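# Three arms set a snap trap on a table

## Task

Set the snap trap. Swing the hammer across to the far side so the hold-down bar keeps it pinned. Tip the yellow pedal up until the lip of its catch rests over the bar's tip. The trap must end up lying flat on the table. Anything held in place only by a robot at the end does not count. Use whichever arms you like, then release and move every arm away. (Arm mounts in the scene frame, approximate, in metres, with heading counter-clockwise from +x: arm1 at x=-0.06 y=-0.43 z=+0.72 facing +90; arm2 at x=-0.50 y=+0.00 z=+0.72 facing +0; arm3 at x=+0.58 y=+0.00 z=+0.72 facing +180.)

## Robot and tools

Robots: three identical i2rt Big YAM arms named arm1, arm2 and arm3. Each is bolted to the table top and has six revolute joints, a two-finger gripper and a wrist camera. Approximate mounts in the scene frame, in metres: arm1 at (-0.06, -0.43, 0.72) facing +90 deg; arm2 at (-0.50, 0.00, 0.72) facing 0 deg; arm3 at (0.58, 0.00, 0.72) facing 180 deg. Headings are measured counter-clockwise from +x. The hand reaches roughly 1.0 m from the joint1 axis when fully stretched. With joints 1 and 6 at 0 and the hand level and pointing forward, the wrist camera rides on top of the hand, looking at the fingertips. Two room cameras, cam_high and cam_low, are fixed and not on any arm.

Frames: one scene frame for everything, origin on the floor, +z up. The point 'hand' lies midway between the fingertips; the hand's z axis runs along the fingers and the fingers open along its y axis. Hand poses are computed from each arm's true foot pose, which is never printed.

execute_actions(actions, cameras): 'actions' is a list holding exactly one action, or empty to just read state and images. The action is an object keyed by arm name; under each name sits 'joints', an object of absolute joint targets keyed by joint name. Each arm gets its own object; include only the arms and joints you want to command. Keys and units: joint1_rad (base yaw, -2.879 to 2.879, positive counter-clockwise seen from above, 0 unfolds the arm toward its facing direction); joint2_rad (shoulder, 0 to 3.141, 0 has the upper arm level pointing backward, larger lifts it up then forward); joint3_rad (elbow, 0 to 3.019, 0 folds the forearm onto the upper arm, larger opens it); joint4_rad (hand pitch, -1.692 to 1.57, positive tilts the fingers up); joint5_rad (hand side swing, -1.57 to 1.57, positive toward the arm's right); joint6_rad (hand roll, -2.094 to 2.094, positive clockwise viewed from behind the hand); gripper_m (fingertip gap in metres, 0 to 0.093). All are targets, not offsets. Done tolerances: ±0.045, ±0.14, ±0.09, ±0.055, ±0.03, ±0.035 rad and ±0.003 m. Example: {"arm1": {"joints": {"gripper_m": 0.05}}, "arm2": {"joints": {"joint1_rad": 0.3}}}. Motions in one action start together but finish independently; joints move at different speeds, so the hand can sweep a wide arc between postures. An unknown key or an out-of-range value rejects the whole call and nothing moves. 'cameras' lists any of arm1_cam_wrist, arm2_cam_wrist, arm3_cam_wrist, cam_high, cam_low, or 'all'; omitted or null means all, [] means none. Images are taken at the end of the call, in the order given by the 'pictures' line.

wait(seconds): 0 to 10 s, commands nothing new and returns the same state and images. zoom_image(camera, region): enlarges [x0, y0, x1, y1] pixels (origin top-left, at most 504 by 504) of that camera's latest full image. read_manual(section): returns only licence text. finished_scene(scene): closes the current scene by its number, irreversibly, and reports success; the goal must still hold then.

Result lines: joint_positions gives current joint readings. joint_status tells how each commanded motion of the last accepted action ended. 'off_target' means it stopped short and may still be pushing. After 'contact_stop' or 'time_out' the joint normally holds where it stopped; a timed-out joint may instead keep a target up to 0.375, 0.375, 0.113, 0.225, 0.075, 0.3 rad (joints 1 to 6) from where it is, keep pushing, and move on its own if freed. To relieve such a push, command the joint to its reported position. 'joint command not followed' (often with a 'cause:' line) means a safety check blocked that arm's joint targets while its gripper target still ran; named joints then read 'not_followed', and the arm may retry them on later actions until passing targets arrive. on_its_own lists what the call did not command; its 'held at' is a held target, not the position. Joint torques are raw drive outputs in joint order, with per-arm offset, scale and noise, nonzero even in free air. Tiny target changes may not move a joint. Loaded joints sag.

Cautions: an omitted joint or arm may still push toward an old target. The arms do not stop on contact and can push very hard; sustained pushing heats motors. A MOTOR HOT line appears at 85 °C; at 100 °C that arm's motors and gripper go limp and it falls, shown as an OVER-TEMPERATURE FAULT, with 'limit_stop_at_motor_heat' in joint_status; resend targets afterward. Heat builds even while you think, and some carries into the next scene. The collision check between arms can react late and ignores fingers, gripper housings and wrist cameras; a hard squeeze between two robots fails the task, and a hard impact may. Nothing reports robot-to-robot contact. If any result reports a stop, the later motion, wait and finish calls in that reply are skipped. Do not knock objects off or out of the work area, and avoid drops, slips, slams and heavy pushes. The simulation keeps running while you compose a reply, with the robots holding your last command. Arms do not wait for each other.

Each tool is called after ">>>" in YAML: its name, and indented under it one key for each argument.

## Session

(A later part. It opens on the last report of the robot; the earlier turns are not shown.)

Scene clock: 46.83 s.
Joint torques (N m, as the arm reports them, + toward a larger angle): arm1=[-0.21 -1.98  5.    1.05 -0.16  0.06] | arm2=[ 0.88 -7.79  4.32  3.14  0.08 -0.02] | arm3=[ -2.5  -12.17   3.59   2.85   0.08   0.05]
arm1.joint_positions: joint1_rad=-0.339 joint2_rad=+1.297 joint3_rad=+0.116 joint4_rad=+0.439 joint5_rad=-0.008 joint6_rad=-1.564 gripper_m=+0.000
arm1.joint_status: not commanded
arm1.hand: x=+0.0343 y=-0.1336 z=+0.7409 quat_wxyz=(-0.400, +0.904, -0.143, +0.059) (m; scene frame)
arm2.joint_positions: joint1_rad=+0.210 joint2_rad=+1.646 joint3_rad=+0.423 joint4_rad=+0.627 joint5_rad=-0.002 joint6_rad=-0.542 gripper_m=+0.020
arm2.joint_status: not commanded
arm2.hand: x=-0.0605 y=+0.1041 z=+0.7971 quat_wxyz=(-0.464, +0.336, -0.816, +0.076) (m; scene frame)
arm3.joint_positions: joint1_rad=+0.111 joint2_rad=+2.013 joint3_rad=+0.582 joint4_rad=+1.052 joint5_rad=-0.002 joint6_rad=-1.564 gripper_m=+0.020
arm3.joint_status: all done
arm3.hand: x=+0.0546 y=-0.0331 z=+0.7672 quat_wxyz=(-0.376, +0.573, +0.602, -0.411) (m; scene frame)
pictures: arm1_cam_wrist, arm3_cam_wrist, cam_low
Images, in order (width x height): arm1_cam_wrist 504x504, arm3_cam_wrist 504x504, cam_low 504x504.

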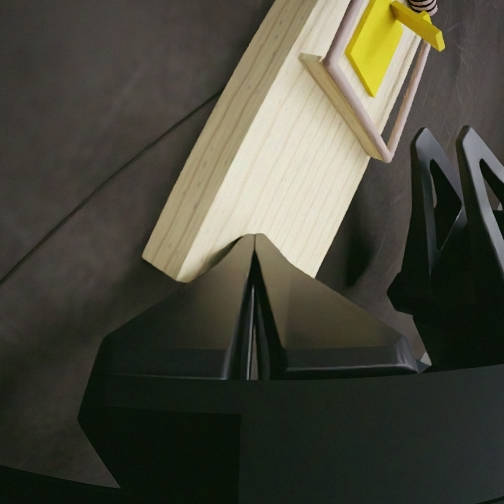

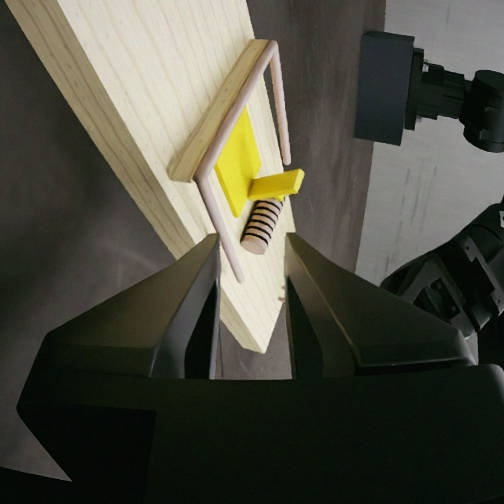

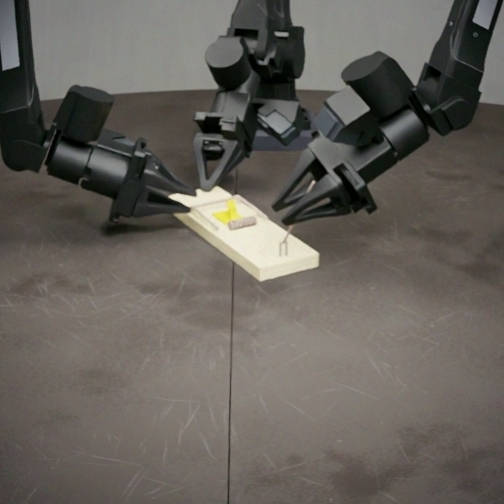

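>>> execute_actions:
  actions:
    - {"arm3":{"joints":{"joint2_rad":2.06,"joint3_rad":0.607}}}
  cameras: ["arm3_cam_wrist","cam_low","arm1_cam_wrist"]

>>> zoom_image:
  camera: "cam_low"
  region: [140, 170, 260, 260]

Scene clock: 47.53 s.
Joint torques (N m, as the arm reports them, + toward a larger angle): arm1=[-0.79 -2.43  5.05  1.19 -0.17  0.06] | arm2=[ 1.1  -8.12  4.24  3.21  0.09 -0.03] | arm3=[ -2.41 -11.38   3.86   2.88   0.08   0.05]
arm1.joint_positions: joint1_rad=-0.339 joint2_rad=+1.297 joint3_rad=+0.116 joint4_rad=+0.439 joint5_rad=-0.008 joint6_rad=-1.564 gripper_m=+0.000
arm1.joint_status: not commanded
arm1.hand: x=+0.0343 y=-0.1336 z=+0.7409 quat_wxyz=(-0.400, +0.904, -0.143, +0.059) (m; scene frame)
arm2.joint_positions: joint1_rad=+0.210 joint2_rad=+1.646 joint3_rad=+0.423 joint4_rad=+0.627 joint5_rad=-0.002 joint6_rad=-0.542 gripper_m=+0.020
arm2.joint_status: not commanded
arm2.hand: x=-0.0605 y=+0.1041 z=+0.7971 quat_wxyz=(-0.464, +0.336, -0.816, +0.076) (m; scene frame)
arm3.joint_positions: joint1_rad=+0.111 joint2_rad=+2.038 joint3_rad=+0.587 joint4_rad=+1.052 joint5_rad=-0.002 joint6_rad=-1.564 gripper_m=+0.020
arm3.joint_status: all done
arm3.hand: x=+0.0561 y=-0.0331 z=+0.7561 quat_wxyz=(-0.370, +0.576, +0.606, -0.405) (m; scene frame)
pictures: arm1_cam_wrist, arm3_cam_wrist, cam_low
Images, in order (width x height): arm1_cam_wrist 504x504, arm3_cam_wrist 504x504, cam_low 504x504.

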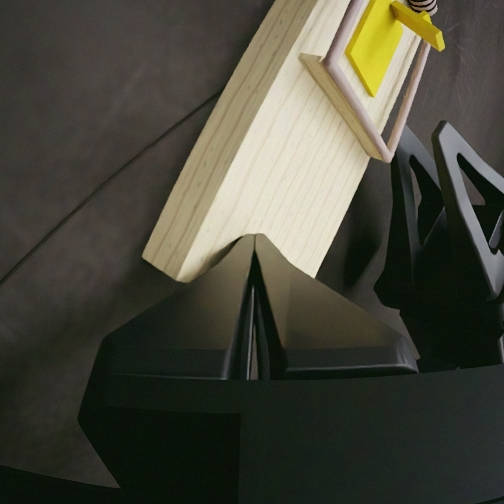

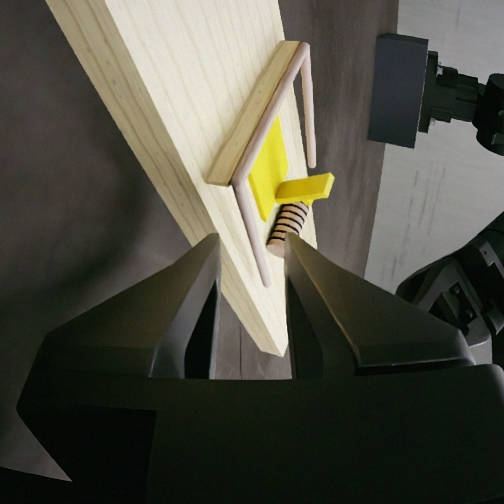

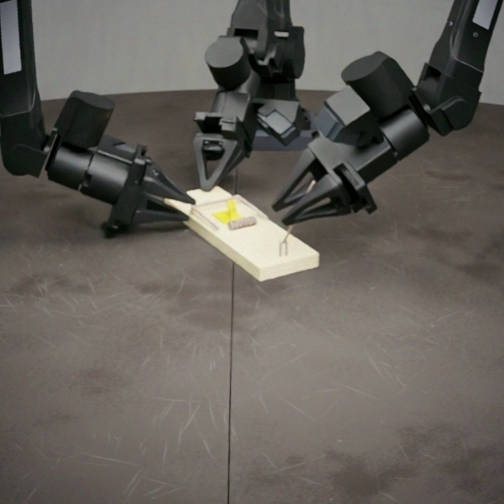

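Region (140, 170, 260, 260) of cam_low's 504x504 image, scaled by 4.200, with more detail than that image has; it fills the top 378 rows of this view, and the rest is white.

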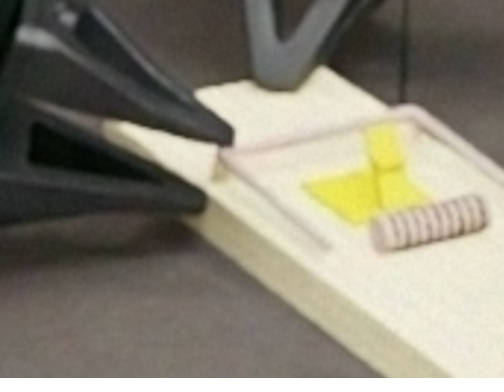

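>>> execute_actions:
  actions:
    - {"arm3":{"joints":{"joint2_rad":2.066,"joint3_rad":0.64,"joint4_rad":1.02}}}
  cameras: ["arm3_cam_wrist","cam_low","arm1_cam_wrist"]

>>> zoom_image:
  camera: "cam_low"
  region: [140, 170, 260, 260]

Scene clock: 48.27 s.
Joint torques (N m, as the arm reports them, + toward a larger angle): arm1=[-1.48 -3.37  5.16  1.12 -0.16  0.04] | arm2=[ 0.64 -7.9   4.33  3.2   0.08 -0.01] | arm3=[ -2.45 -12.11   4.13   1.45   0.04   0.05]
arm1.joint_positions: joint1_rad=-0.339 joint2_rad=+1.298 joint3_rad=+0.116 joint4_rad=+0.440 joint5_rad=-0.009 joint6_rad=-1.564 gripper_m=+0.000
arm1.joint_status: not commanded
arm1.hand: x=+0.0342 y=-0.1334 z=+0.7407 quat_wxyz=(-0.400, +0.904, -0.142, +0.058) (m; scene frame)
arm2.joint_positions: joint1_rad=+0.210 joint2_rad=+1.646 joint3_rad=+0.423 joint4_rad=+0.627 joint5_rad=-0.002 joint6_rad=-0.542 gripper_m=+0.020
arm2.joint_status: not commanded
arm2.hand: x=-0.0605 y=+0.1041 z=+0.7971 quat_wxyz=(-0.464, +0.336, -0.816, +0.076) (m; scene frame)
arm3.joint_positions: joint1_rad=+0.111 joint2_rad=+2.042 joint3_rad=+0.619 joint4_rad=+1.036 joint5_rad=-0.001 joint6_rad=-1.564 gripper_m=+0.020
arm3.joint_status: all done
arm3.hand: x=+0.0433 y=-0.0337 z=+0.7593 quat_wxyz=(-0.374, +0.574, +0.603, -0.408) (m; scene frame)
pictures: arm1_cam_wrist, arm3_cam_wrist, cam_low
Images, in order (width x height): arm1_cam_wrist 504x504, arm3_cam_wrist 504x504, cam_low 504x504.

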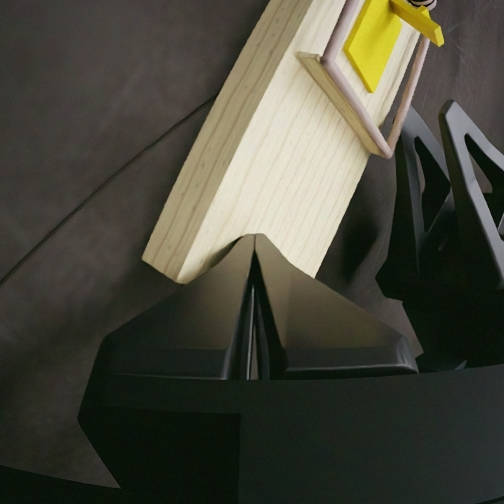

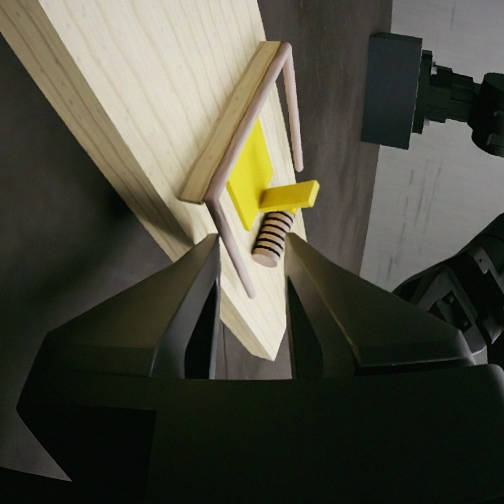

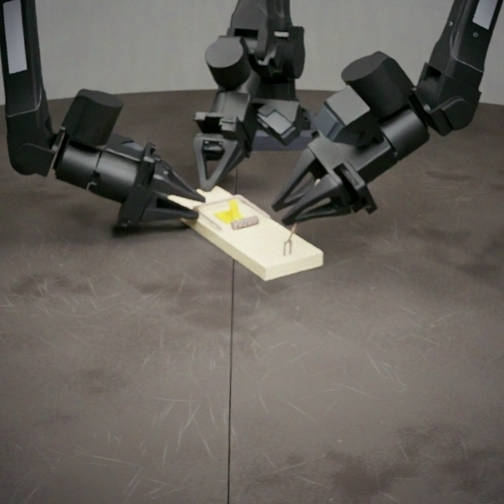

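Region (140, 170, 260, 260) of cam_low's 504x504 image, scaled by 4.200, with more detail than that image has; it fills the top 378 rows of this view, and the rest is white.

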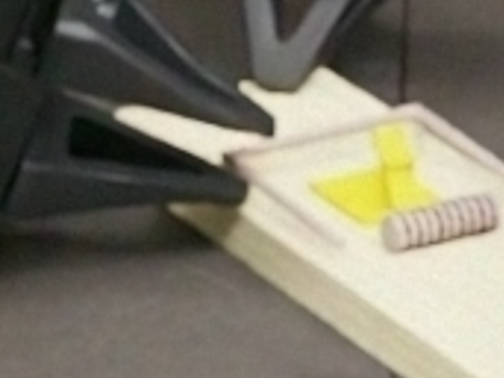

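>>> execute_actions:
  actions:
    - {"arm3":{"joints":{"joint3_rad":0.55,"joint4_rad":1.1}}}
  cameras: []

>>> execute_actions:
  actions:
    - {"arm3":{"joints":{"joint2_rad":1.6,"joint3_rad":1.2,"joint4_rad":-0.3}}}
  cameras: []

>>> execute_actions:
  actions:
    - {"arm3":{"joints":{"joint1_rad":0.172,"joint2_rad":1.8,"joint3_rad":1.48,"joint4_rad":-1.04,"joint6_rad":-0.41,"gripper_m":0.024}}}
  cameras: []

>>> execute_actions:
  actions:
    - {"arm3":{"joints":{"joint2_rad":2.0}}}
  cameras: ["arm3_cam_wrist","cam_low","cam_high"]

Scene clock: 49.37 s.
Joint torques (N m, as the arm reports them, + toward a larger angle): arm1=[-0.58 -3.06  4.99  0.99 -0.07  0.11] | arm2=[ 0.78 -7.97  4.23  3.17  0.07 -0.01] | arm3=[ -2.42 -12.11   1.76   3.15   0.03   0.05]
arm1.joint_positions: joint1_rad=-0.339 joint2_rad=+1.298 joint3_rad=+0.116 joint4_rad=+0.440 joint5_rad=-0.009 joint6_rad=-1.564 gripper_m=+0.000
arm1.joint_status: not commanded
arm1.hand: x=+0.0342 y=-0.1334 z=+0.7407 quat_wxyz=(-0.400, +0.904, -0.142, +0.058) (m; scene frame)
arm2.joint_positions: joint1_rad=+0.210 joint2_rad=+1.646 joint3_rad=+0.423 joint4_rad=+0.627 joint5_rad=-0.002 joint6_rad=-0.542 gripper_m=+0.020
arm2.joint_status: not commanded
arm2.hand: x=-0.0605 y=+0.1041 z=+0.7971 quat_wxyz=(-0.464, +0.336, -0.816, +0.076) (m; scene frame)
arm3.joint_positions: joint1_rad=+0.111 joint2_rad=+2.044 joint3_rad=+0.553 joint4_rad=+1.074 joint5_rad=-0.001 joint6_rad=-1.564 gripper_m=+0.020
arm3.joint_status: all done
arm3.hand: x=+0.0715 y=-0.0320 z=+0.7493 quat_wxyz=(-0.365, +0.580, +0.609, -0.399) (m; scene frame)
pictures: none
No camera images: the call's "cameras" was empty. Leave "cameras" out to get every camera's image.

Scene clock: 51.10 s.
Joint torques (N m, as the arm reports them, + toward a larger angle): arm1=[-0.45 -2.07  4.96  1.03 -0.13  0.  ] | arm2=[ 0.88 -8.03  4.27  3.16  0.08 -0.01] | arm3=[ -2.37 -13.99  10.07   1.14   0.02   0.03]
arm1.joint_positions: joint1_rad=-0.339 joint2_rad=+1.298 joint3_rad=+0.116 joint4_rad=+0.440 joint5_rad=-0.009 joint6_rad=-1.564 gripper_m=+0.000
arm1.joint_status: not commanded
arm1.hand: x=+0.0342 y=-0.1334 z=+0.7407 quat_wxyz=(-0.400, +0.904, -0.142, +0.058) (m; scene frame)
arm2.joint_positions: joint1_rad=+0.210 joint2_rad=+1.646 joint3_rad=+0.423 joint4_rad=+0.627 joint5_rad=-0.002 joint6_rad=-0.542 gripper_m=+0.020
arm2.joint_status: not commanded
arm2.hand: x=-0.0605 y=+0.1041 z=+0.7971 quat_wxyz=(-0.464, +0.336, -0.816, +0.076) (m; scene frame)
arm3.joint_positions: joint1_rad=+0.111 joint2_rad=+1.587 joint3_rad=+1.181 joint4_rad=-0.283 joint5_rad=-0.001 joint6_rad=-1.564 gripper_m=+0.020
arm3.joint_status: all done
arm3.hand: x=-0.0577 y=-0.0373 z=+0.9927 quat_wxyz=(-0.284, +0.625, +0.657, -0.312) (m; scene frame)
pictures: none
No camera images: the call's "cameras" was empty. Leave "cameras" out to get every camera's image.

Scene clock: 53.07 s.
Joint torques (N m, as the arm reports them, + toward a larger angle): arm1=[-1.01 -2.41  5.01  1.41 -0.16  0.06] | arm2=[ 0.92 -7.75  4.36  3.19  0.1  -0.02] | arm3=[ -1.94 -16.71  11.98   0.1    0.04   0.12]
arm1.joint_positions: joint1_rad=-0.339 joint2_rad=+1.298 joint3_rad=+0.116 joint4_rad=+0.440 joint5_rad=-0.009 joint6_rad=-1.564 gripper_m=+0.000
arm1.joint_status: not commanded
arm1.hand: x=+0.0342 y=-0.1334 z=+0.7407 quat_wxyz=(-0.400, +0.904, -0.142, +0.058) (m; scene frame)
arm2.joint_positions: joint1_rad=+0.210 joint2_rad=+1.646 joint3_rad=+0.423 joint4_rad=+0.627 joint5_rad=-0.002 joint6_rad=-0.542 gripper_m=+0.020
arm2.joint_status: not commanded
arm2.hand: x=-0.0605 y=+0.1041 z=+0.7971 quat_wxyz=(-0.464, +0.336, -0.816, +0.076) (m; scene frame)
arm3.joint_positions: joint1_rad=+0.174 joint2_rad=+1.793 joint3_rad=+1.424 joint4_rad=-1.024 joint5_rad=-0.001 joint6_rad=-0.419 gripper_m=+0.024
arm3.joint_status: all done
arm3.hand: x=+0.0120 y=-0.0698 z=+0.8982 quat_wxyz=(-0.006, +0.960, +0.267, -0.084) (m; scene frame)
pictures: none
No camera images: the call's "cameras" was empty. Leave "cameras" out to get every camera's image.

Scene clock: 54.13 s.
Joint torques (N m, as the arm reports them, + toward a larger angle): arm1=[-1.03 -2.83  5.15  1.11 -0.18  0.04] | arm2=[ 0.79 -7.93  4.27  3.18  0.08 -0.01] | arm3=[ -1.91 -19.4    8.99  -0.08   0.04   0.11]
arm1.joint_positions: joint1_rad=-0.339 joint2_rad=+1.298 joint3_rad=+0.116 joint4_rad=+0.440 joint5_rad=-0.009 joint6_rad=-1.564 gripper_m=+0.000
arm1.joint_status: not commanded
arm1.hand: x=+0.0342 y=-0.1334 z=+0.7407 quat_wxyz=(-0.400, +0.904, -0.142, +0.058) (m; scene frame)
arm2.joint_positions: joint1_rad=+0.210 joint2_rad=+1.646 joint3_rad=+0.423 joint4_rad=+0.627 joint5_rad=-0.002 joint6_rad=-0.542 gripper_m=+0.020
arm2.joint_status: not commanded
arm2.hand: x=-0.0605 y=+0.1041 z=+0.7971 quat_wxyz=(-0.464, +0.336, -0.816, +0.076) (m; scene frame)
arm3.joint_positions: joint1_rad=+0.174 joint2_rad=+2.010 joint3_rad=+1.451 joint4_rad=-1.027 joint5_rad=-0.001 joint6_rad=-0.419 gripper_m=+0.024
arm3.joint_status: all done
arm3.hand: x=+0.0201 y=-0.0701 z=+0.7891 quat_wxyz=(+0.008, +0.963, +0.269, +0.011) (m; scene frame)
pictures: arm3_cam_wrist, cam_high, cam_low
Images, in order (width x height): arm3_cam_wrist 504x504, cam_high 504x504, cam_low 504x504.

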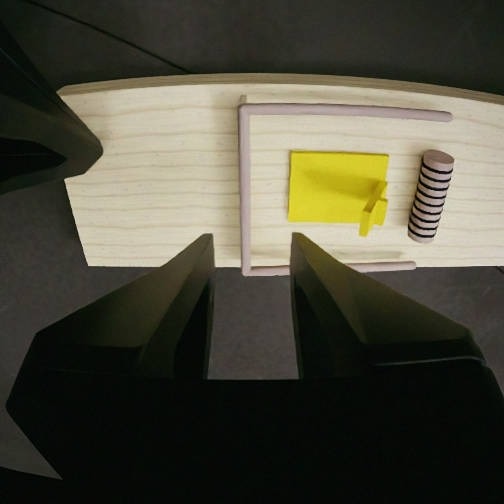

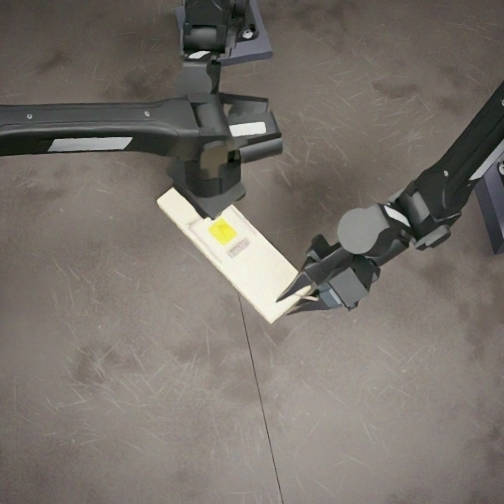

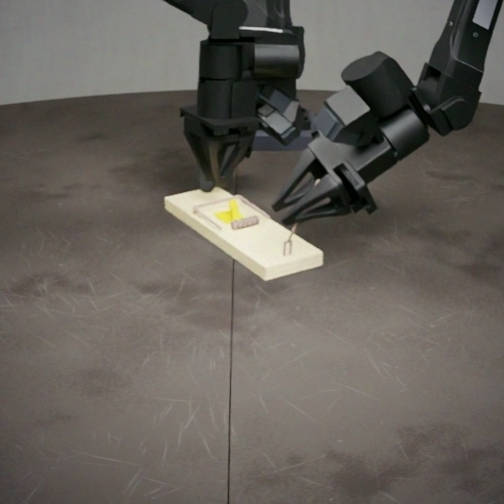

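>>> execute_actions:
  actions:
    - {"arm3":{"joints":{"joint2_rad":2.06,"joint3_rad":1.415,"joint4_rad":-0.915,"gripper_m":0.02}}}
  cameras: ["arm3_cam_wrist","cam_low","arm1_cam_wrist"]

Scene clock: 55.23 s.
Joint torques (N m, as the arm reports them, + toward a larger angle): arm1=[-0.85 -3.02  4.93  0.99 -0.15  0.05] | arm2=[ 0.57 -7.71  4.25  3.19  0.08 -0.01] | arm3=[ -1.9  -17.17   5.93   1.09   0.04   0.11]
arm1.joint_positions: joint1_rad=-0.339 joint2_rad=+1.298 joint3_rad=+0.116 joint4_rad=+0.440 joint5_rad=-0.009 joint6_rad=-1.564 gripper_m=+0.000
arm1.joint_status: not commanded
arm1.hand: x=+0.0342 y=-0.1334 z=+0.7407 quat_wxyz=(-0.400, +0.904, -0.142, +0.058) (m; scene frame)
arm2.joint_positions: joint1_rad=+0.210 joint2_rad=+1.646 joint3_rad=+0.423 joint4_rad=+0.627 joint5_rad=-0.002 joint6_rad=-0.542 gripper_m=+0.020
arm2.joint_status: not commanded
arm2.hand: x=-0.0605 y=+0.1041 z=+0.7971 quat_wxyz=(-0.464, +0.336, -0.816, +0.076) (m; scene frame)
arm3.joint_positions: joint1_rad=+0.174 joint2_rad=+2.035 joint3_rad=+1.425 joint4_rad=-0.932 joint5_rad=-0.001 joint6_rad=-0.419 gripper_m=+0.020
arm3.joint_status: all done
arm3.hand: x=+0.0126 y=-0.0713 z=+0.7670 quat_wxyz=(+0.005, +0.963, +0.268, -0.010) (m; scene frame)
pictures: arm1_cam_wrist, arm3_cam_wrist, cam_low
Images, in order (width x height): arm1_cam_wrist 504x504, arm3_cam_wrist 504x504, cam_low 504x504.

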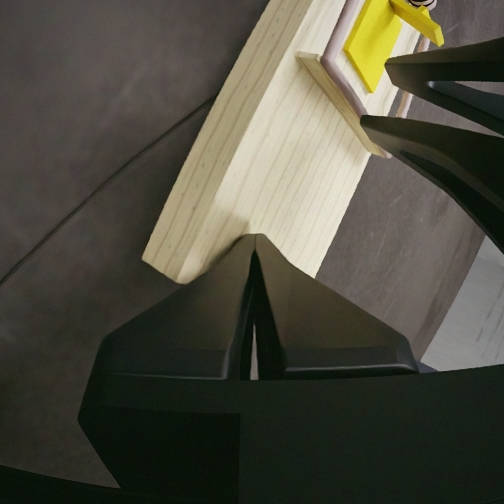

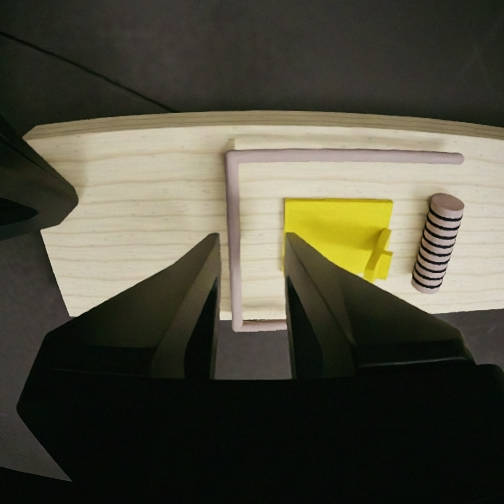

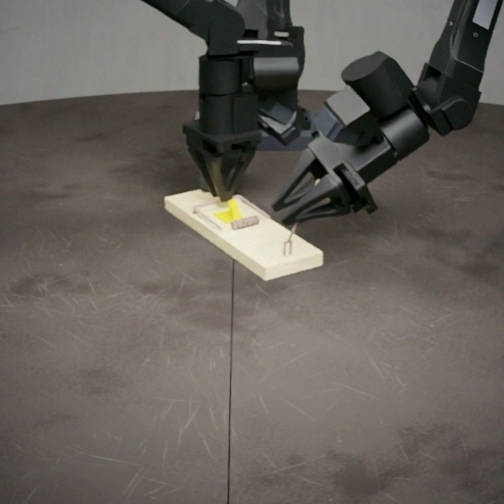

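>>> execute_actions:
  actions:
    - {"arm3":{"joints":{"joint3_rad":1.392}}}
  cameras: []

>>> execute_actions:
  actions:
    - {"arm3":{"joints":{"joint2_rad":2.073}}}
  cameras: ["arm3_cam_wrist","arm1_cam_wrist"]

Scene clock: 55.87 s.
Joint torques (N m, as the arm reports them, + toward a larger angle): arm1=[-1.1  -2.45  4.96  1.25 -0.08  0.08] | arm2=[ 1.17 -7.86  4.3   3.14  0.08 -0.01] | arm3=[ -1.88 -16.94   5.73   0.93   0.04   0.11]
arm1.joint_positions: joint1_rad=-0.339 joint2_rad=+1.298 joint3_rad=+0.116 joint4_rad=+0.440 joint5_rad=-0.009 joint6_rad=-1.564 gripper_m=+0.000
arm1.joint_status: not commanded
arm1.hand: x=+0.0342 y=-0.1334 z=+0.7407 quat_wxyz=(-0.400, +0.904, -0.142, +0.058) (m; scene frame)
arm2.joint_positions: joint1_rad=+0.210 joint2_rad=+1.646 joint3_rad=+0.423 joint4_rad=+0.627 joint5_rad=-0.002 joint6_rad=-0.542 gripper_m=+0.020
arm2.joint_status: not commanded
arm2.hand: x=-0.0605 y=+0.1041 z=+0.7971 quat_wxyz=(-0.464, +0.336, -0.816, +0.076) (m; scene frame)
arm3.joint_positions: joint1_rad=+0.174 joint2_rad=+2.035 joint3_rad=+1.401 joint4_rad=-0.929 joint5_rad=-0.001 joint6_rad=-0.419 gripper_m=+0.020
arm3.joint_status: all done
arm3.hand: x=+0.0232 y=-0.0701 z=+0.7596 quat_wxyz=(+0.006, +0.963, +0.269, +0.000) (m; scene frame)
pictures: none
No camera images: the call's "cameras" was empty. Leave "cameras" out to get every camera's image.

Scene clock: 56.43 s.
Joint torques (N m, as the arm reports them, + toward a larger angle): arm1=[-1.14 -1.86  4.88  1.42 -0.1   0.01] | arm2=[ 0.88 -7.86  4.24  3.21  0.1  -0.01] | arm3=[ -1.87 -16.5    5.78   0.93   0.04   0.1 ]
arm1.joint_positions: joint1_rad=-0.339 joint2_rad=+1.298 joint3_rad=+0.116 joint4_rad=+0.440 joint5_rad=-0.009 joint6_rad=-1.564 gripper_m=+0.000
arm1.joint_status: not commanded
arm1.hand: x=+0.0342 y=-0.1334 z=+0.7407 quat_wxyz=(-0.400, +0.904, -0.142, +0.058) (m; scene frame)
arm2.joint_positions: joint1_rad=+0.210 joint2_rad=+1.646 joint3_rad=+0.423 joint4_rad=+0.627 joint5_rad=-0.002 joint6_rad=-0.542 gripper_m=+0.020
arm2.joint_status: not commanded
arm2.hand: x=-0.0605 y=+0.1041 z=+0.7971 quat_wxyz=(-0.464, +0.336, -0.816, +0.076) (m; scene frame)
arm3.joint_positions: joint1_rad=+0.174 joint2_rad=+2.042 joint3_rad=+1.401 joint4_rad=-0.929 joint5_rad=-0.001 joint6_rad=-0.419 gripper_m=+0.020
arm3.joint_status: all done
arm3.hand: x=+0.0243 y=-0.0700 z=+0.7561 quat_wxyz=(+0.007, +0.963, +0.269, +0.004) (m; scene frame)
pictures: arm1_cam_wrist, arm3_cam_wrist
Images, in order (width x height): arm1_cam_wrist 504x504, arm3_cam_wrist 504x504.

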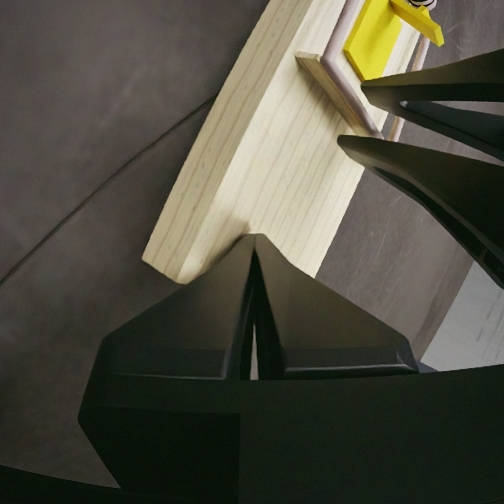

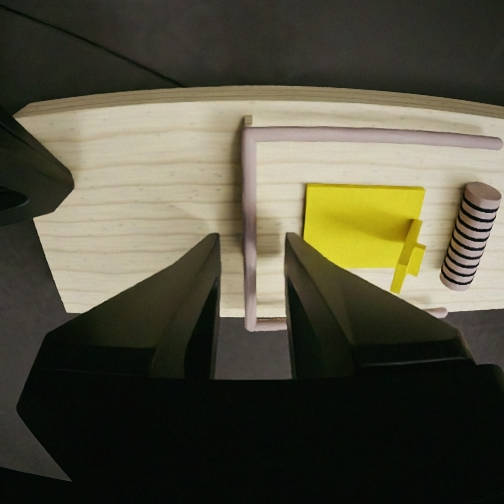

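>>> execute_actions:
  actions:
    - {"arm3":{"joints":{"joint2_rad":2.087}}}
  cameras: []

>>> execute_actions:
  actions:
    - {"arm3":{"joints":{"gripper_m":0}},"arm1":{"joints":{"joint2_rad":1.35,"joint4_rad":0.41,"joint3_rad":0.1}}}
  cameras: ["arm3_cam_wrist","arm1_cam_wrist"]

Scene clock: 57.20 s.
Joint torques (N m, as the arm reports them, + toward a larger angle): arm1=[-1.39 -1.55  5.06  1.33 -0.05  0.09] | arm2=[ 0.8  -7.78  4.27  3.18  0.08 -0.03] | arm3=[ -1.89 -16.3    5.71   0.87   0.04   0.1 ]
arm1.joint_positions: joint1_rad=-0.339 joint2_rad=+1.298 joint3_rad=+0.116 joint4_rad=+0.440 joint5_rad=-0.009 joint6_rad=-1.564 gripper_m=+0.000
arm1.joint_status: not commanded
arm1.hand: x=+0.0342 y=-0.1334 z=+0.7407 quat_wxyz=(-0.400, +0.904, -0.142, +0.058) (m; scene frame)
arm2.joint_positions: joint1_rad=+0.210 joint2_rad=+1.646 joint3_rad=+0.423 joint4_rad=+0.627 joint5_rad=-0.002 joint6_rad=-0.542 gripper_m=+0.020
arm2.joint_status: not commanded
arm2.hand: x=-0.0605 y=+0.1041 z=+0.7971 quat_wxyz=(-0.464, +0.336, -0.816, +0.076) (m; scene frame)
arm3.joint_positions: joint1_rad=+0.174 joint2_rad=+2.049 joint3_rad=+1.401 joint4_rad=-0.928 joint5_rad=-0.001 joint6_rad=-0.418 gripper_m=+0.020
arm3.joint_status: all done
arm3.hand: x=+0.0255 y=-0.0699 z=+0.7520 quat_wxyz=(+0.007, +0.963, +0.268, +0.007) (m; scene frame)
pictures: none
No camera images: the call's "cameras" was empty. Leave "cameras" out to get every camera's image.

Scene clock: 57.70 s.
Joint torques (N m, as the arm reports them, + toward a larger angle): arm1=[-1.29 -0.41  3.38  0.47 -0.17  0.11] | arm2=[ 0.91 -8.04  4.31  3.18  0.09 -0.01] | arm3=[ -1.88 -16.14   5.74   0.82   0.07   0.1 ]
arm1.joint_positions: joint1_rad=-0.339 joint2_rad=+1.301 joint3_rad=+0.116 joint4_rad=+0.440 joint5_rad=-0.009 joint6_rad=-1.564 gripper_m=+0.000
arm1.joint_status: all done
arm1.hand: x=+0.0341 y=-0.1337 z=+0.7400 quat_wxyz=(-0.399, +0.904, -0.142, +0.058) (m; scene frame)
arm2.joint_positions: joint1_rad=+0.210 joint2_rad=+1.646 joint3_rad=+0.423 joint4_rad=+0.627 joint5_rad=-0.002 joint6_rad=-0.542 gripper_m=+0.020
arm2.joint_status: not commanded
arm2.hand: x=-0.0605 y=+0.1041 z=+0.7971 quat_wxyz=(-0.464, +0.336, -0.816, +0.076) (m; scene frame)
arm3.joint_positions: joint1_rad=+0.174 joint2_rad=+2.049 joint3_rad=+1.401 joint4_rad=-0.927 joint5_rad=-0.001 joint6_rad=-0.418 gripper_m=+0.002
arm3.joint_status: all done
arm3.hand: x=+0.0251 y=-0.0700 z=+0.7520 quat_wxyz=(+0.007, +0.963, +0.268, +0.006) (m; scene frame)
pictures: arm1_cam_wrist, arm3_cam_wrist
Images, in order (width x height): arm1_cam_wrist 504x504, arm3_cam_wrist 504x504.

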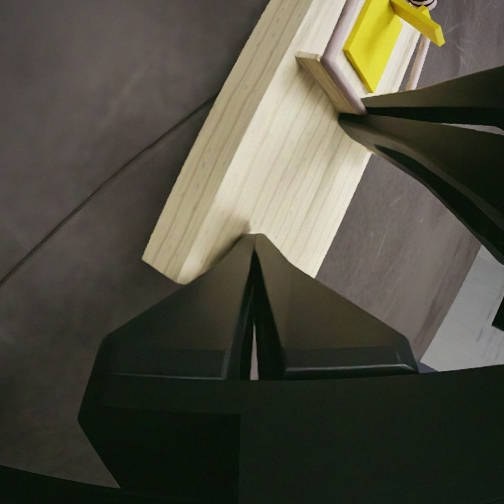

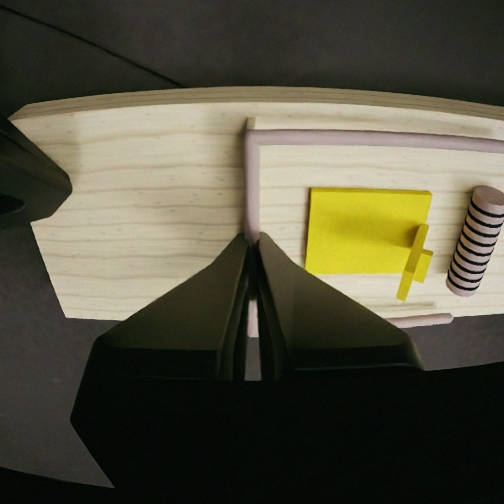

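>>> execute_actions:
  actions:
    - {"arm3":{"joints":{"joint1_rad":0.153,"joint2_rad":2.015,"joint3_rad":1.465,"joint4_rad":-1.005,"joint6_rad":-0.44}}}
  cameras: ["arm3_cam_wrist","cam_low"]

Scene clock: 58.57 s.
Joint torques (N m, as the arm reports them, + toward a larger angle): arm1=[-0.79 -1.41  2.96  0.31 -0.36  0.05] | arm2=[ 0.91 -8.05  4.32  3.17  0.08 -0.01] | arm3=[ -3.26 -21.14  10.32  -1.28   0.09  -0.16]
arm1.joint_positions: joint1_rad=-0.339 joint2_rad=+1.306 joint3_rad=+0.123 joint4_rad=+0.440 joint5_rad=-0.004 joint6_rad=-1.564 gripper_m=+0.000
arm1.joint_status: not commanded
arm1.hand: x=+0.0358 y=-0.1313 z=+0.7407 quat_wxyz=(-0.399, +0.904, -0.143, +0.061) (m; scene frame)
arm2.joint_positions: joint1_rad=+0.210 joint2_rad=+1.646 joint3_rad=+0.423 joint4_rad=+0.627 joint5_rad=-0.002 joint6_rad=-0.542 gripper_m=+0.020
arm2.joint_status: not commanded
arm2.hand: x=-0.0605 y=+0.1041 z=+0.7971 quat_wxyz=(-0.464, +0.336, -0.816, +0.076) (m; scene frame)
arm3.joint_positions: joint1_rad=+0.169 joint2_rad=+2.049 joint3_rad=+1.413 joint4_rad=-0.968 joint5_rad=-0.002 joint6_rad=-0.423 gripper_m=+0.002
arm3.joint_status: all done
arm3.hand: x=+0.0288 y=-0.0673 z=+0.7560 quat_wxyz=(+0.010, +0.963, +0.269, +0.020) (m; scene frame)
pictures: arm3_cam_wrist, cam_low
Images, in order (width x height): arm3_cam_wrist 504x504, cam_low 504x504.

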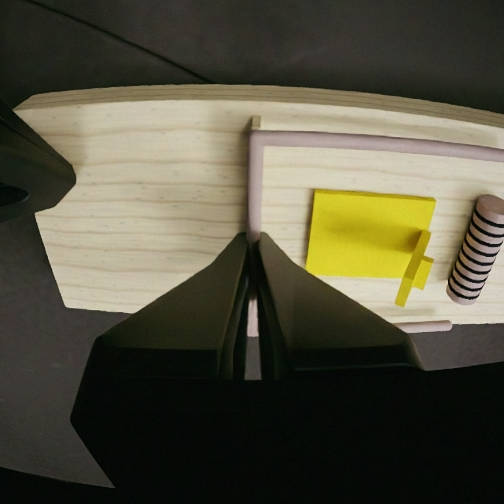

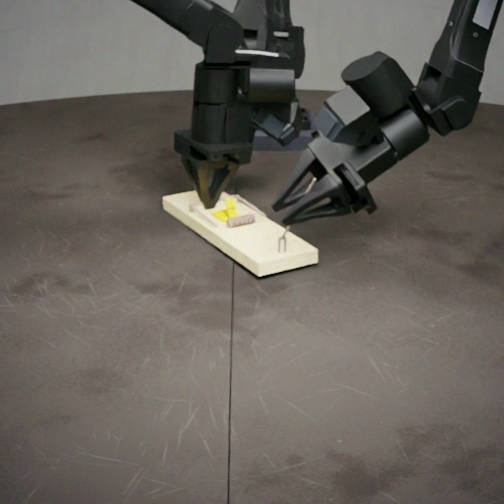

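>>> execute_actions:
  actions:
    - {"arm3":{"joints":{"joint1_rad":0.172,"joint2_rad":2.06,"joint3_rad":1.40,"joint4_rad":-0.925,"joint6_rad":-0.42}},"arm2":{"joints":{"joint1_rad":0.24,"joint2_rad":1.73,"joint3_rad":0.388,"joint4_rad":0.76,"joint6_rad":-1.1}}}
  cameras: ["cam_low"]

>>> execute_actions:
  actions:
    - {"arm2":{"joints":{"joint2_rad":1.69,"joint3_rad":0.30,"joint4_rad":0.81}}}
  cameras: ["cam_low","cam_high"]

Scene clock: 60.40 s.
Joint torques (N m, as the arm reports them, + toward a larger angle): arm1=[-0.93 -1.7   3.03  0.33 -0.18  0.05] | arm2=[ 1.42 -8.39  3.3   3.21  0.09  0.06] | arm3=[ -1.49 -18.13   5.88   1.11   0.07   0.02]
arm1.joint_positions: joint1_rad=-0.339 joint2_rad=+1.308 joint3_rad=+0.123 joint4_rad=+0.440 joint5_rad=-0.006 joint6_rad=-1.564 gripper_m=+0.000
arm1.joint_status: not commanded
arm1.hand: x=+0.0352 y=-0.1314 z=+0.7402 quat_wxyz=(-0.398, +0.904, -0.143, +0.059) (m; scene frame)
arm2.joint_positions: joint1_rad=+0.230 joint2_rad=+1.735 joint3_rad=+0.390 joint4_rad=+0.737 joint5_rad=-0.002 joint6_rad=-1.092 gripper_m=+0.020
arm2.joint_status: all done
arm2.hand: x=-0.0758 y=+0.1090 z=+0.7710 quat_wxyz=(-0.423, +0.553, -0.691, +0.193) (m; scene frame)
arm3.joint_positions: joint1_rad=+0.169 joint2_rad=+2.051 joint3_rad=+1.407 joint4_rad=-0.944 joint5_rad=-0.001 joint6_rad=-0.420 gripper_m=+0.002
arm3.joint_status: all done
arm3.hand: x=+0.0266 y=-0.0675 z=+0.7527 quat_wxyz=(+0.009, +0.964, +0.267, +0.013) (m; scene frame)
pictures: cam_low
Images, in order (width x height): cam_low 504x504.

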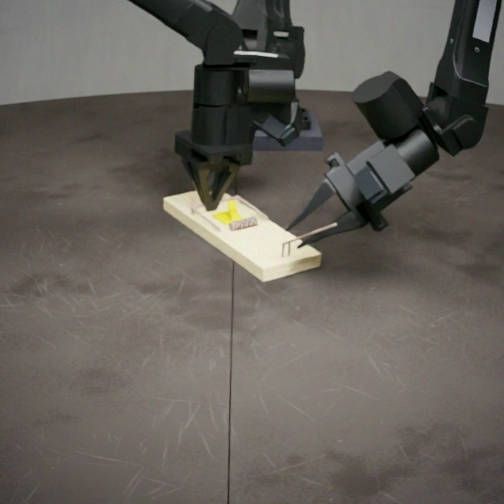

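Scene clock: 61.20 s.
Joint torques (N m, as the arm reports them, + toward a larger angle): arm1=[-1.06 -1.41  3.19  0.58 -0.22  0.06] | arm2=[ 1.52 -7.73  3.14  3.12  0.06  0.04] | arm3=[ -1.51 -18.16   5.88   1.11   0.08   0.02]
arm1.joint_positions: joint1_rad=-0.339 joint2_rad=+1.308 joint3_rad=+0.123 joint4_rad=+0.440 joint5_rad=-0.006 joint6_rad=-1.564 gripper_m=+0.000
arm1.joint_status: not commanded
arm1.hand: x=+0.0352 y=-0.1314 z=+0.7402 quat_wxyz=(-0.398, +0.904, -0.143, +0.059) (m; scene frame)
arm2.joint_positions: joint1_rad=+0.230 joint2_rad=+1.696 joint3_rad=+0.299 joint4_rad=+0.788 joint5_rad=-0.002 joint6_rad=-1.092 gripper_m=+0.020
arm2.joint_status: all done
arm2.hand: x=-0.1083 y=+0.1006 z=+0.7717 quat_wxyz=(-0.422, +0.554, -0.691, +0.193) (m; scene frame)
arm3.joint_positions: joint1_rad=+0.169 joint2_rad=+2.051 joint3_rad=+1.407 joint4_rad=-0.944 joint5_rad=-0.001 joint6_rad=-0.420 gripper_m=+0.002
arm3.joint_status: not commanded
arm3.hand: x=+0.0266 y=-0.0675 z=+0.7527 quat_wxyz=(+0.009, +0.964, +0.267, +0.013) (m; scene frame)
pictures: cam_high, cam_low
Images, in order (width x height): cam_high 504x504, cam_low 504x504.

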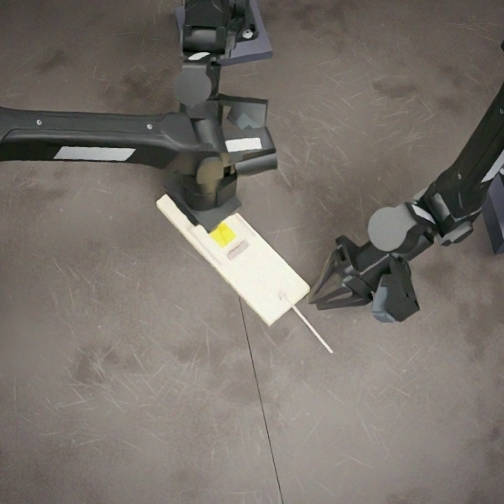

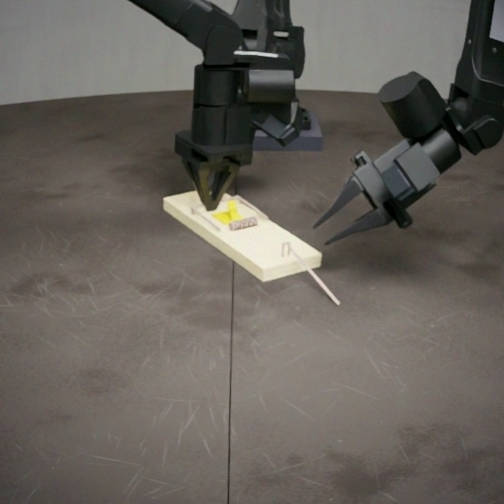

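>>> execute_actions:
  actions:
    - {"arm2":{"joints":{"joint1_rad":0.075,"joint2_rad":1.72,"joint3_rad":0.42,"joint4_rad":0.78,"joint6_rad":-1.57,"gripper_m":0}}}
  cameras: []

>>> execute_actions:
  actions:
    - {"arm2":{"joints":{"joint2_rad":1.88,"joint3_rad":0.39,"joint4_rad":0.76}}}
  cameras: ["cam_low"]

Scene clock: 62.80 s.
Joint torques (N m, as the arm reports them, + toward a larger angle): arm1=[-0.97 -1.83  3.1   0.33 -0.22  0.09] | arm2=[ 0.3  -8.63  4.79  1.97  0.07  0.08] | arm3=[ -1.5  -18.14   5.88   1.11   0.08   0.02]
arm1.joint_positions: joint1_rad=-0.339 joint2_rad=+1.308 joint3_rad=+0.123 joint4_rad=+0.440 joint5_rad=-0.006 joint6_rad=-1.564 gripper_m=+0.000
arm1.joint_status: not commanded
arm1.hand: x=+0.0352 y=-0.1314 z=+0.7402 quat_wxyz=(-0.398, +0.904, -0.143, +0.059) (m; scene frame)
arm2.joint_positions: joint1_rad=+0.076 joint2_rad=+1.720 joint3_rad=+0.408 joint4_rad=+0.785 joint5_rad=-0.002 joint6_rad=-1.562 gripper_m=+0.001
arm2.joint_status: all done
arm2.hand: x=-0.0467 y=+0.0447 z=+0.7937 quat_wxyz=(-0.371, +0.641, -0.582, +0.337) (m; scene frame)
arm3.joint_positions: joint1_rad=+0.169 joint2_rad=+2.051 joint3_rad=+1.407 joint4_rad=-0.944 joint5_rad=-0.001 joint6_rad=-0.420 gripper_m=+0.002
arm3.joint_status: not commanded
arm3.hand: x=+0.0266 y=-0.0675 z=+0.7527 quat_wxyz=(+0.009, +0.964, +0.267, +0.013) (m; scene frame)
pictures: none
No camera images: the call's "cameras" was empty. Leave "cameras" out to get every camera's image.

Scene clock: 63.60 s.
Joint torques (N m, as the arm reports them, + toward a larger angle): arm1=[-1.06 -1.74  3.06  0.32 -0.21 -0.01] | arm2=[ 0.18 -7.03  1.91  1.06  0.06  0.04] | arm3=[ -1.49 -18.15   5.92   1.11   0.09   0.02]
arm1.joint_positions: joint1_rad=-0.339 joint2_rad=+1.308 joint3_rad=+0.123 joint4_rad=+0.440 joint5_rad=-0.007 joint6_rad=-1.564 gripper_m=+0.000
arm1.joint_status: not commanded
arm1.hand: x=+0.0352 y=-0.1314 z=+0.7402 quat_wxyz=(-0.398, +0.904, -0.143, +0.059) (m; scene frame)
arm2.joint_positions: joint1_rad=+0.076 joint2_rad=+1.854 joint3_rad=+0.399 joint4_rad=+0.787 joint5_rad=-0.002 joint6_rad=-1.564 gripper_m=+0.001
arm2.joint_status: all done
arm2.hand: x=-0.0717 y=+0.0418 z=+0.7350 quat_wxyz=(-0.324, +0.665, -0.604, +0.296) (m; scene frame)
arm3.joint_positions: joint1_rad=+0.169 joint2_rad=+2.051 joint3_rad=+1.406 joint4_rad=-0.944 joint5_rad=-0.002 joint6_rad=-0.420 gripper_m=+0.002
arm3.joint_status: not commanded
arm3.hand: x=+0.0268 y=-0.0676 z=+0.7525 quat_wxyz=(+0.009, +0.964, +0.267, +0.013) (m; scene frame)
pictures: cam_low
Images, in order (width x height): cam_low 504x504.

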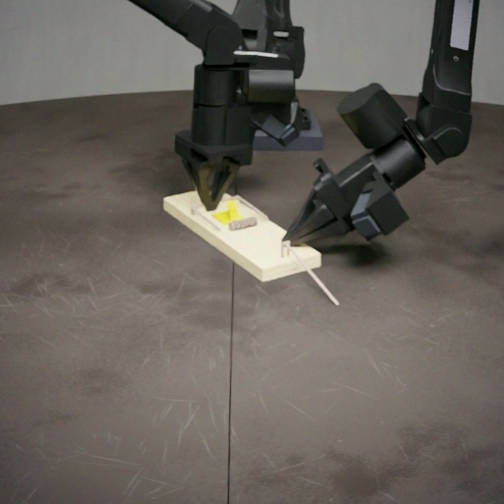

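Now lift with more drive.

>>> execute_actions:
  actions:
    - {"arm3":{"joints":{"joint1_rad":0.15,"joint2_rad":1.97,"joint3_rad":1.48,"joint4_rad":-1.0,"joint6_rad":-0.44}},"arm2":{"joints":{"joint2_rad":1.9,"joint4_rad":0.74}}}
  cameras: ["arm3_cam_wrist","cam_low"]

Scene clock: 64.33 s.
Joint torques (N m, as the arm reports them, + toward a larger angle): arm1=[-1.17 -1.89  2.89  0.2  -0.18  0.1 ] | arm2=[ 0.18 -5.3   1.8   0.31  0.07  0.03] | arm3=[ -3.37 -23.95  11.3   -1.11   0.13  -0.13]
arm1.joint_positions: joint1_rad=-0.339 joint2_rad=+1.308 joint3_rad=+0.123 joint4_rad=+0.440 joint5_rad=-0.007 joint6_rad=-1.564 gripper_m=+0.000
arm1.joint_status: not commanded
arm1.hand: x=+0.0352 y=-0.1314 z=+0.7402 quat_wxyz=(-0.398, +0.904, -0.143, +0.059) (m; scene frame)
arm2.joint_positions: joint1_rad=+0.076 joint2_rad=+1.854 joint3_rad=+0.399 joint4_rad=+0.787 joint5_rad=-0.002 joint6_rad=-1.564 gripper_m=+0.001
arm2.joint_status: all done
arm2.hand: x=-0.0719 y=+0.0417 z=+0.7347 quat_wxyz=(-0.324, +0.666, -0.604, +0.296) (m; scene frame)
arm3.joint_positions: joint1_rad=+0.168 joint2_rad=+2.044 joint3_rad=+1.416 joint4_rad=-0.966 joint5_rad=-0.003 joint6_rad=-0.426 gripper_m=+0.002
arm3.joint_status: all done
arm3.hand: x=+0.0263 y=-0.0669 z=+0.7593 quat_wxyz=(+0.010, +0.963, +0.269, +0.015) (m; scene frame)
pictures: arm3_cam_wrist, cam_low
Images, in order (width x height): arm3_cam_wrist 504x504, cam_low 504x504.

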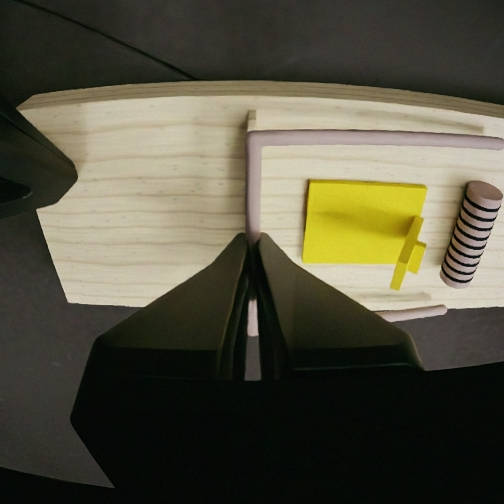

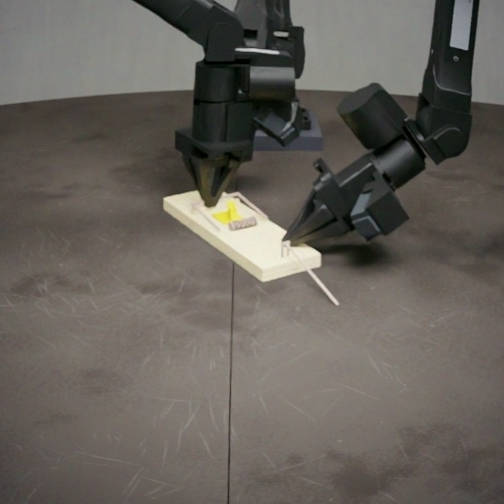

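>>> execute_actions:
  actions:
    - {"arm3":{"joints":{"joint1_rad":0.13,"joint2_rad":1.925,"joint3_rad":1.5,"joint4_rad":-1.02,"joint6_rad":-0.45}}}
  cameras: ["cam_low"]

Scene clock: 65.20 s.
Joint torques (N m, as the arm reports them, + toward a larger angle): arm1=[-0.59 -2.07  2.89  0.47 -0.22  0.03] | arm2=[ 0.28 -5.31  1.8   0.25  0.07  0.04] | arm3=[ -3.59 -22.92  12.48  -0.52   0.38  -0.04]
arm1.joint_positions: joint1_rad=-0.339 joint2_rad=+1.309 joint3_rad=+0.124 joint4_rad=+0.440 joint5_rad=-0.006 joint6_rad=-1.564 gripper_m=+0.000
arm1.joint_status: not commanded
arm1.hand: x=+0.0354 y=-0.1312 z=+0.7401 quat_wxyz=(-0.398, +0.904, -0.143, +0.060) (m; scene frame)
arm2.joint_positions: joint1_rad=+0.076 joint2_rad=+1.855 joint3_rad=+0.399 joint4_rad=+0.787 joint5_rad=-0.002 joint6_rad=-1.564 gripper_m=+0.001
arm2.joint_status: not commanded
arm2.hand: x=-0.0719 y=+0.0417 z=+0.7346 quat_wxyz=(-0.324, +0.666, -0.604, +0.295) (m; scene frame)
arm3.joint_positions: joint1_rad=+0.149 joint2_rad=+1.994 joint3_rad=+1.425 joint4_rad=-0.999 joint5_rad=-0.009 joint6_rad=-0.440 gripper_m=+0.002
arm3.joint_status: all done
arm3.hand: x=+0.0215 y=-0.0574 z=+0.7892 quat_wxyz=(+0.011, +0.964, +0.267, +0.002) (m; scene frame)
pictures: cam_low
Images, in order (width x height): cam_low 504x504.

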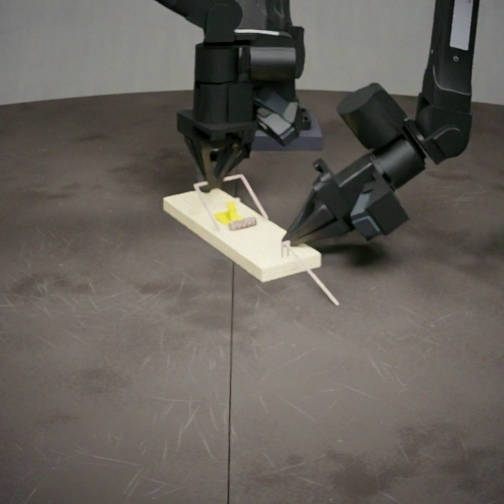

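>>> execute_actions:
  actions:
    - {"arm3":{"joints":{"joint1_rad":0.085,"joint2_rad":1.95,"joint3_rad":1.57,"joint4_rad":-1.07,"joint5_rad":0.015,"joint6_rad":-0.485}}}
  cameras: []

>>> execute_actions:
  actions:
    - {"arm3":{"joints":{"joint1_rad":0.03,"joint2_rad":2.01,"joint3_rad":1.625,"joint4_rad":-1.105,"joint5_rad":0.025,"joint6_rad":-0.535}}}
  cameras: ["cam_low","cam_high"]

Scene clock: 67.10 s.
Joint torques (N m, as the arm reports them, + toward a larger angle): arm1=[-1.26 -2.48  2.91  0.59 -0.2   0.09] | arm2=[ 0.51 -5.65  1.8   0.24  0.08  0.04] | arm3=[ -5.71 -21.82  14.06   0.18   0.83  -0.15]
arm1.joint_positions: joint1_rad=-0.339 joint2_rad=+1.309 joint3_rad=+0.124 joint4_rad=+0.440 joint5_rad=-0.006 joint6_rad=-1.564 gripper_m=+0.000
arm1.joint_status: not commanded
arm1.hand: x=+0.0354 y=-0.1312 z=+0.7401 quat_wxyz=(-0.398, +0.904, -0.143, +0.060) (m; scene frame)
arm2.joint_positions: joint1_rad=+0.076 joint2_rad=+1.855 joint3_rad=+0.399 joint4_rad=+0.787 joint5_rad=-0.003 joint6_rad=-1.564 gripper_m=+0.001
arm2.joint_status: not commanded
arm2.hand: x=-0.0719 y=+0.0419 z=+0.7346 quat_wxyz=(-0.324, +0.666, -0.604, +0.295) (m; scene frame)
arm3.joint_positions: joint1_rad=+0.128 joint2_rad=+1.994 joint3_rad=+1.475 joint4_rad=-1.067 joint5_rad=-0.006 joint6_rad=-0.469 gripper_m=+0.002
arm3.joint_status: joint3_rad time_out (moved +0.051 of +0.145); the others done
arm3.on_its_own: joint3_rad reads +1.475 and still pushes toward +1.570 since a time_out
arm3.hand: x=+0.0144 y=-0.0453 z=+0.8056 quat_wxyz=(+0.011, +0.963, +0.271, +0.011) (m; scene frame)
pictures: none
No camera images: the call's "cameras" was empty. Leave "cameras" out to get every camera's image.

not run: a stop came earlier in this reply.

>>> execute_actions:
  actions:
    - {"arm3":{"joints":{"joint1_rad":0.0,"joint2_rad":2.0,"joint3_rad":1.63,"joint4_rad":-1.09,"joint5_rad":0.03,"joint6_rad":-0.54}}}
  cameras: ["cam_low","cam_high"]

Scene clock: 69.13 s.
Joint torques (N m, as the arm reports them, + toward a larger angle): arm1=[-1.2  -1.82  2.78  0.47 -0.07  0.08] | arm2=[ 0.28 -5.42  1.8   0.23  0.29  0.07] | arm3=[ -8.05 -19.27  13.74   1.29   1.46  -0.14]
arm1.joint_positions: joint1_rad=-0.339 joint2_rad=+1.311 joint3_rad=+0.125 joint4_rad=+0.440 joint5_rad=-0.010 joint6_rad=-1.564 gripper_m=+0.000
arm1.joint_status: not commanded
arm1.hand: x=+0.0349 y=-0.1304 z=+0.7401 quat_wxyz=(-0.398, +0.904, -0.142, +0.058) (m; scene frame)
arm2.joint_positions: joint1_rad=+0.076 joint2_rad=+1.855 joint3_rad=+0.399 joint4_rad=+0.787 joint5_rad=-0.008 joint6_rad=-1.564 gripper_m=+0.001
arm2.joint_status: not commanded
arm2.hand: x=-0.0720 y=+0.0429 z=+0.7346 quat_wxyz=(-0.325, +0.667, -0.603, +0.293) (m; scene frame)
arm3.joint_positions: joint1_rad=+0.068 joint2_rad=+2.001 joint3_rad=+1.543 joint4_rad=-1.114 joint5_rad=-0.007 joint6_rad=-0.525 gripper_m=+0.002
arm3.joint_status: joint1_rad time_out (moved -0.060 of -0.128); joint5_rad time_out (moved -0.001 of +0.036); the others done
arm3.on_its_own: joint1_rad reads +0.068 and still pushes toward +0.000 since a time_out; joint5_rad reads -0.007 and still pushes toward +0.030 since a time_out
arm3.hand: x=-0.0042 y=-0.0116 z=+0.8239 quat_wxyz=(+0.010, +0.963, +0.269, +0.003) (m; scene frame)
pictures: cam_high, cam_low
Images, in order (width x height): cam_high 504x504, cam_low 504x504.

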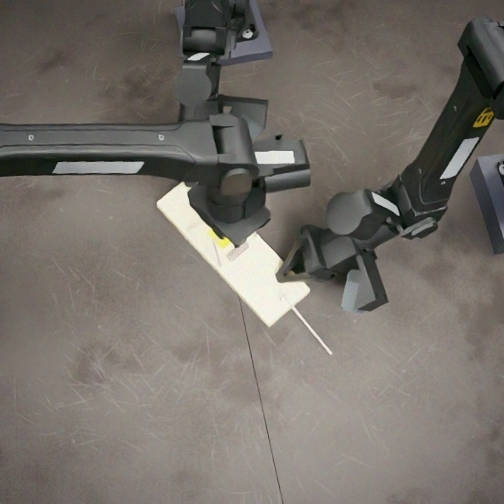

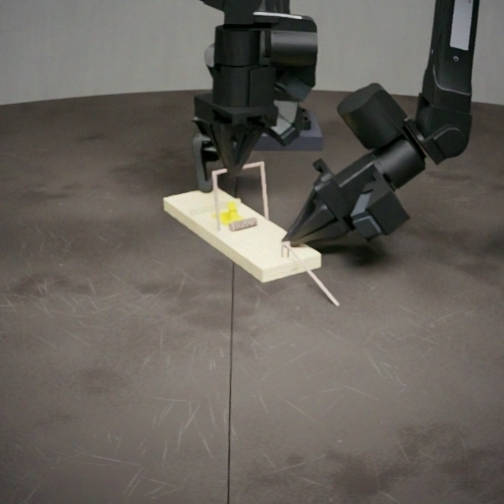

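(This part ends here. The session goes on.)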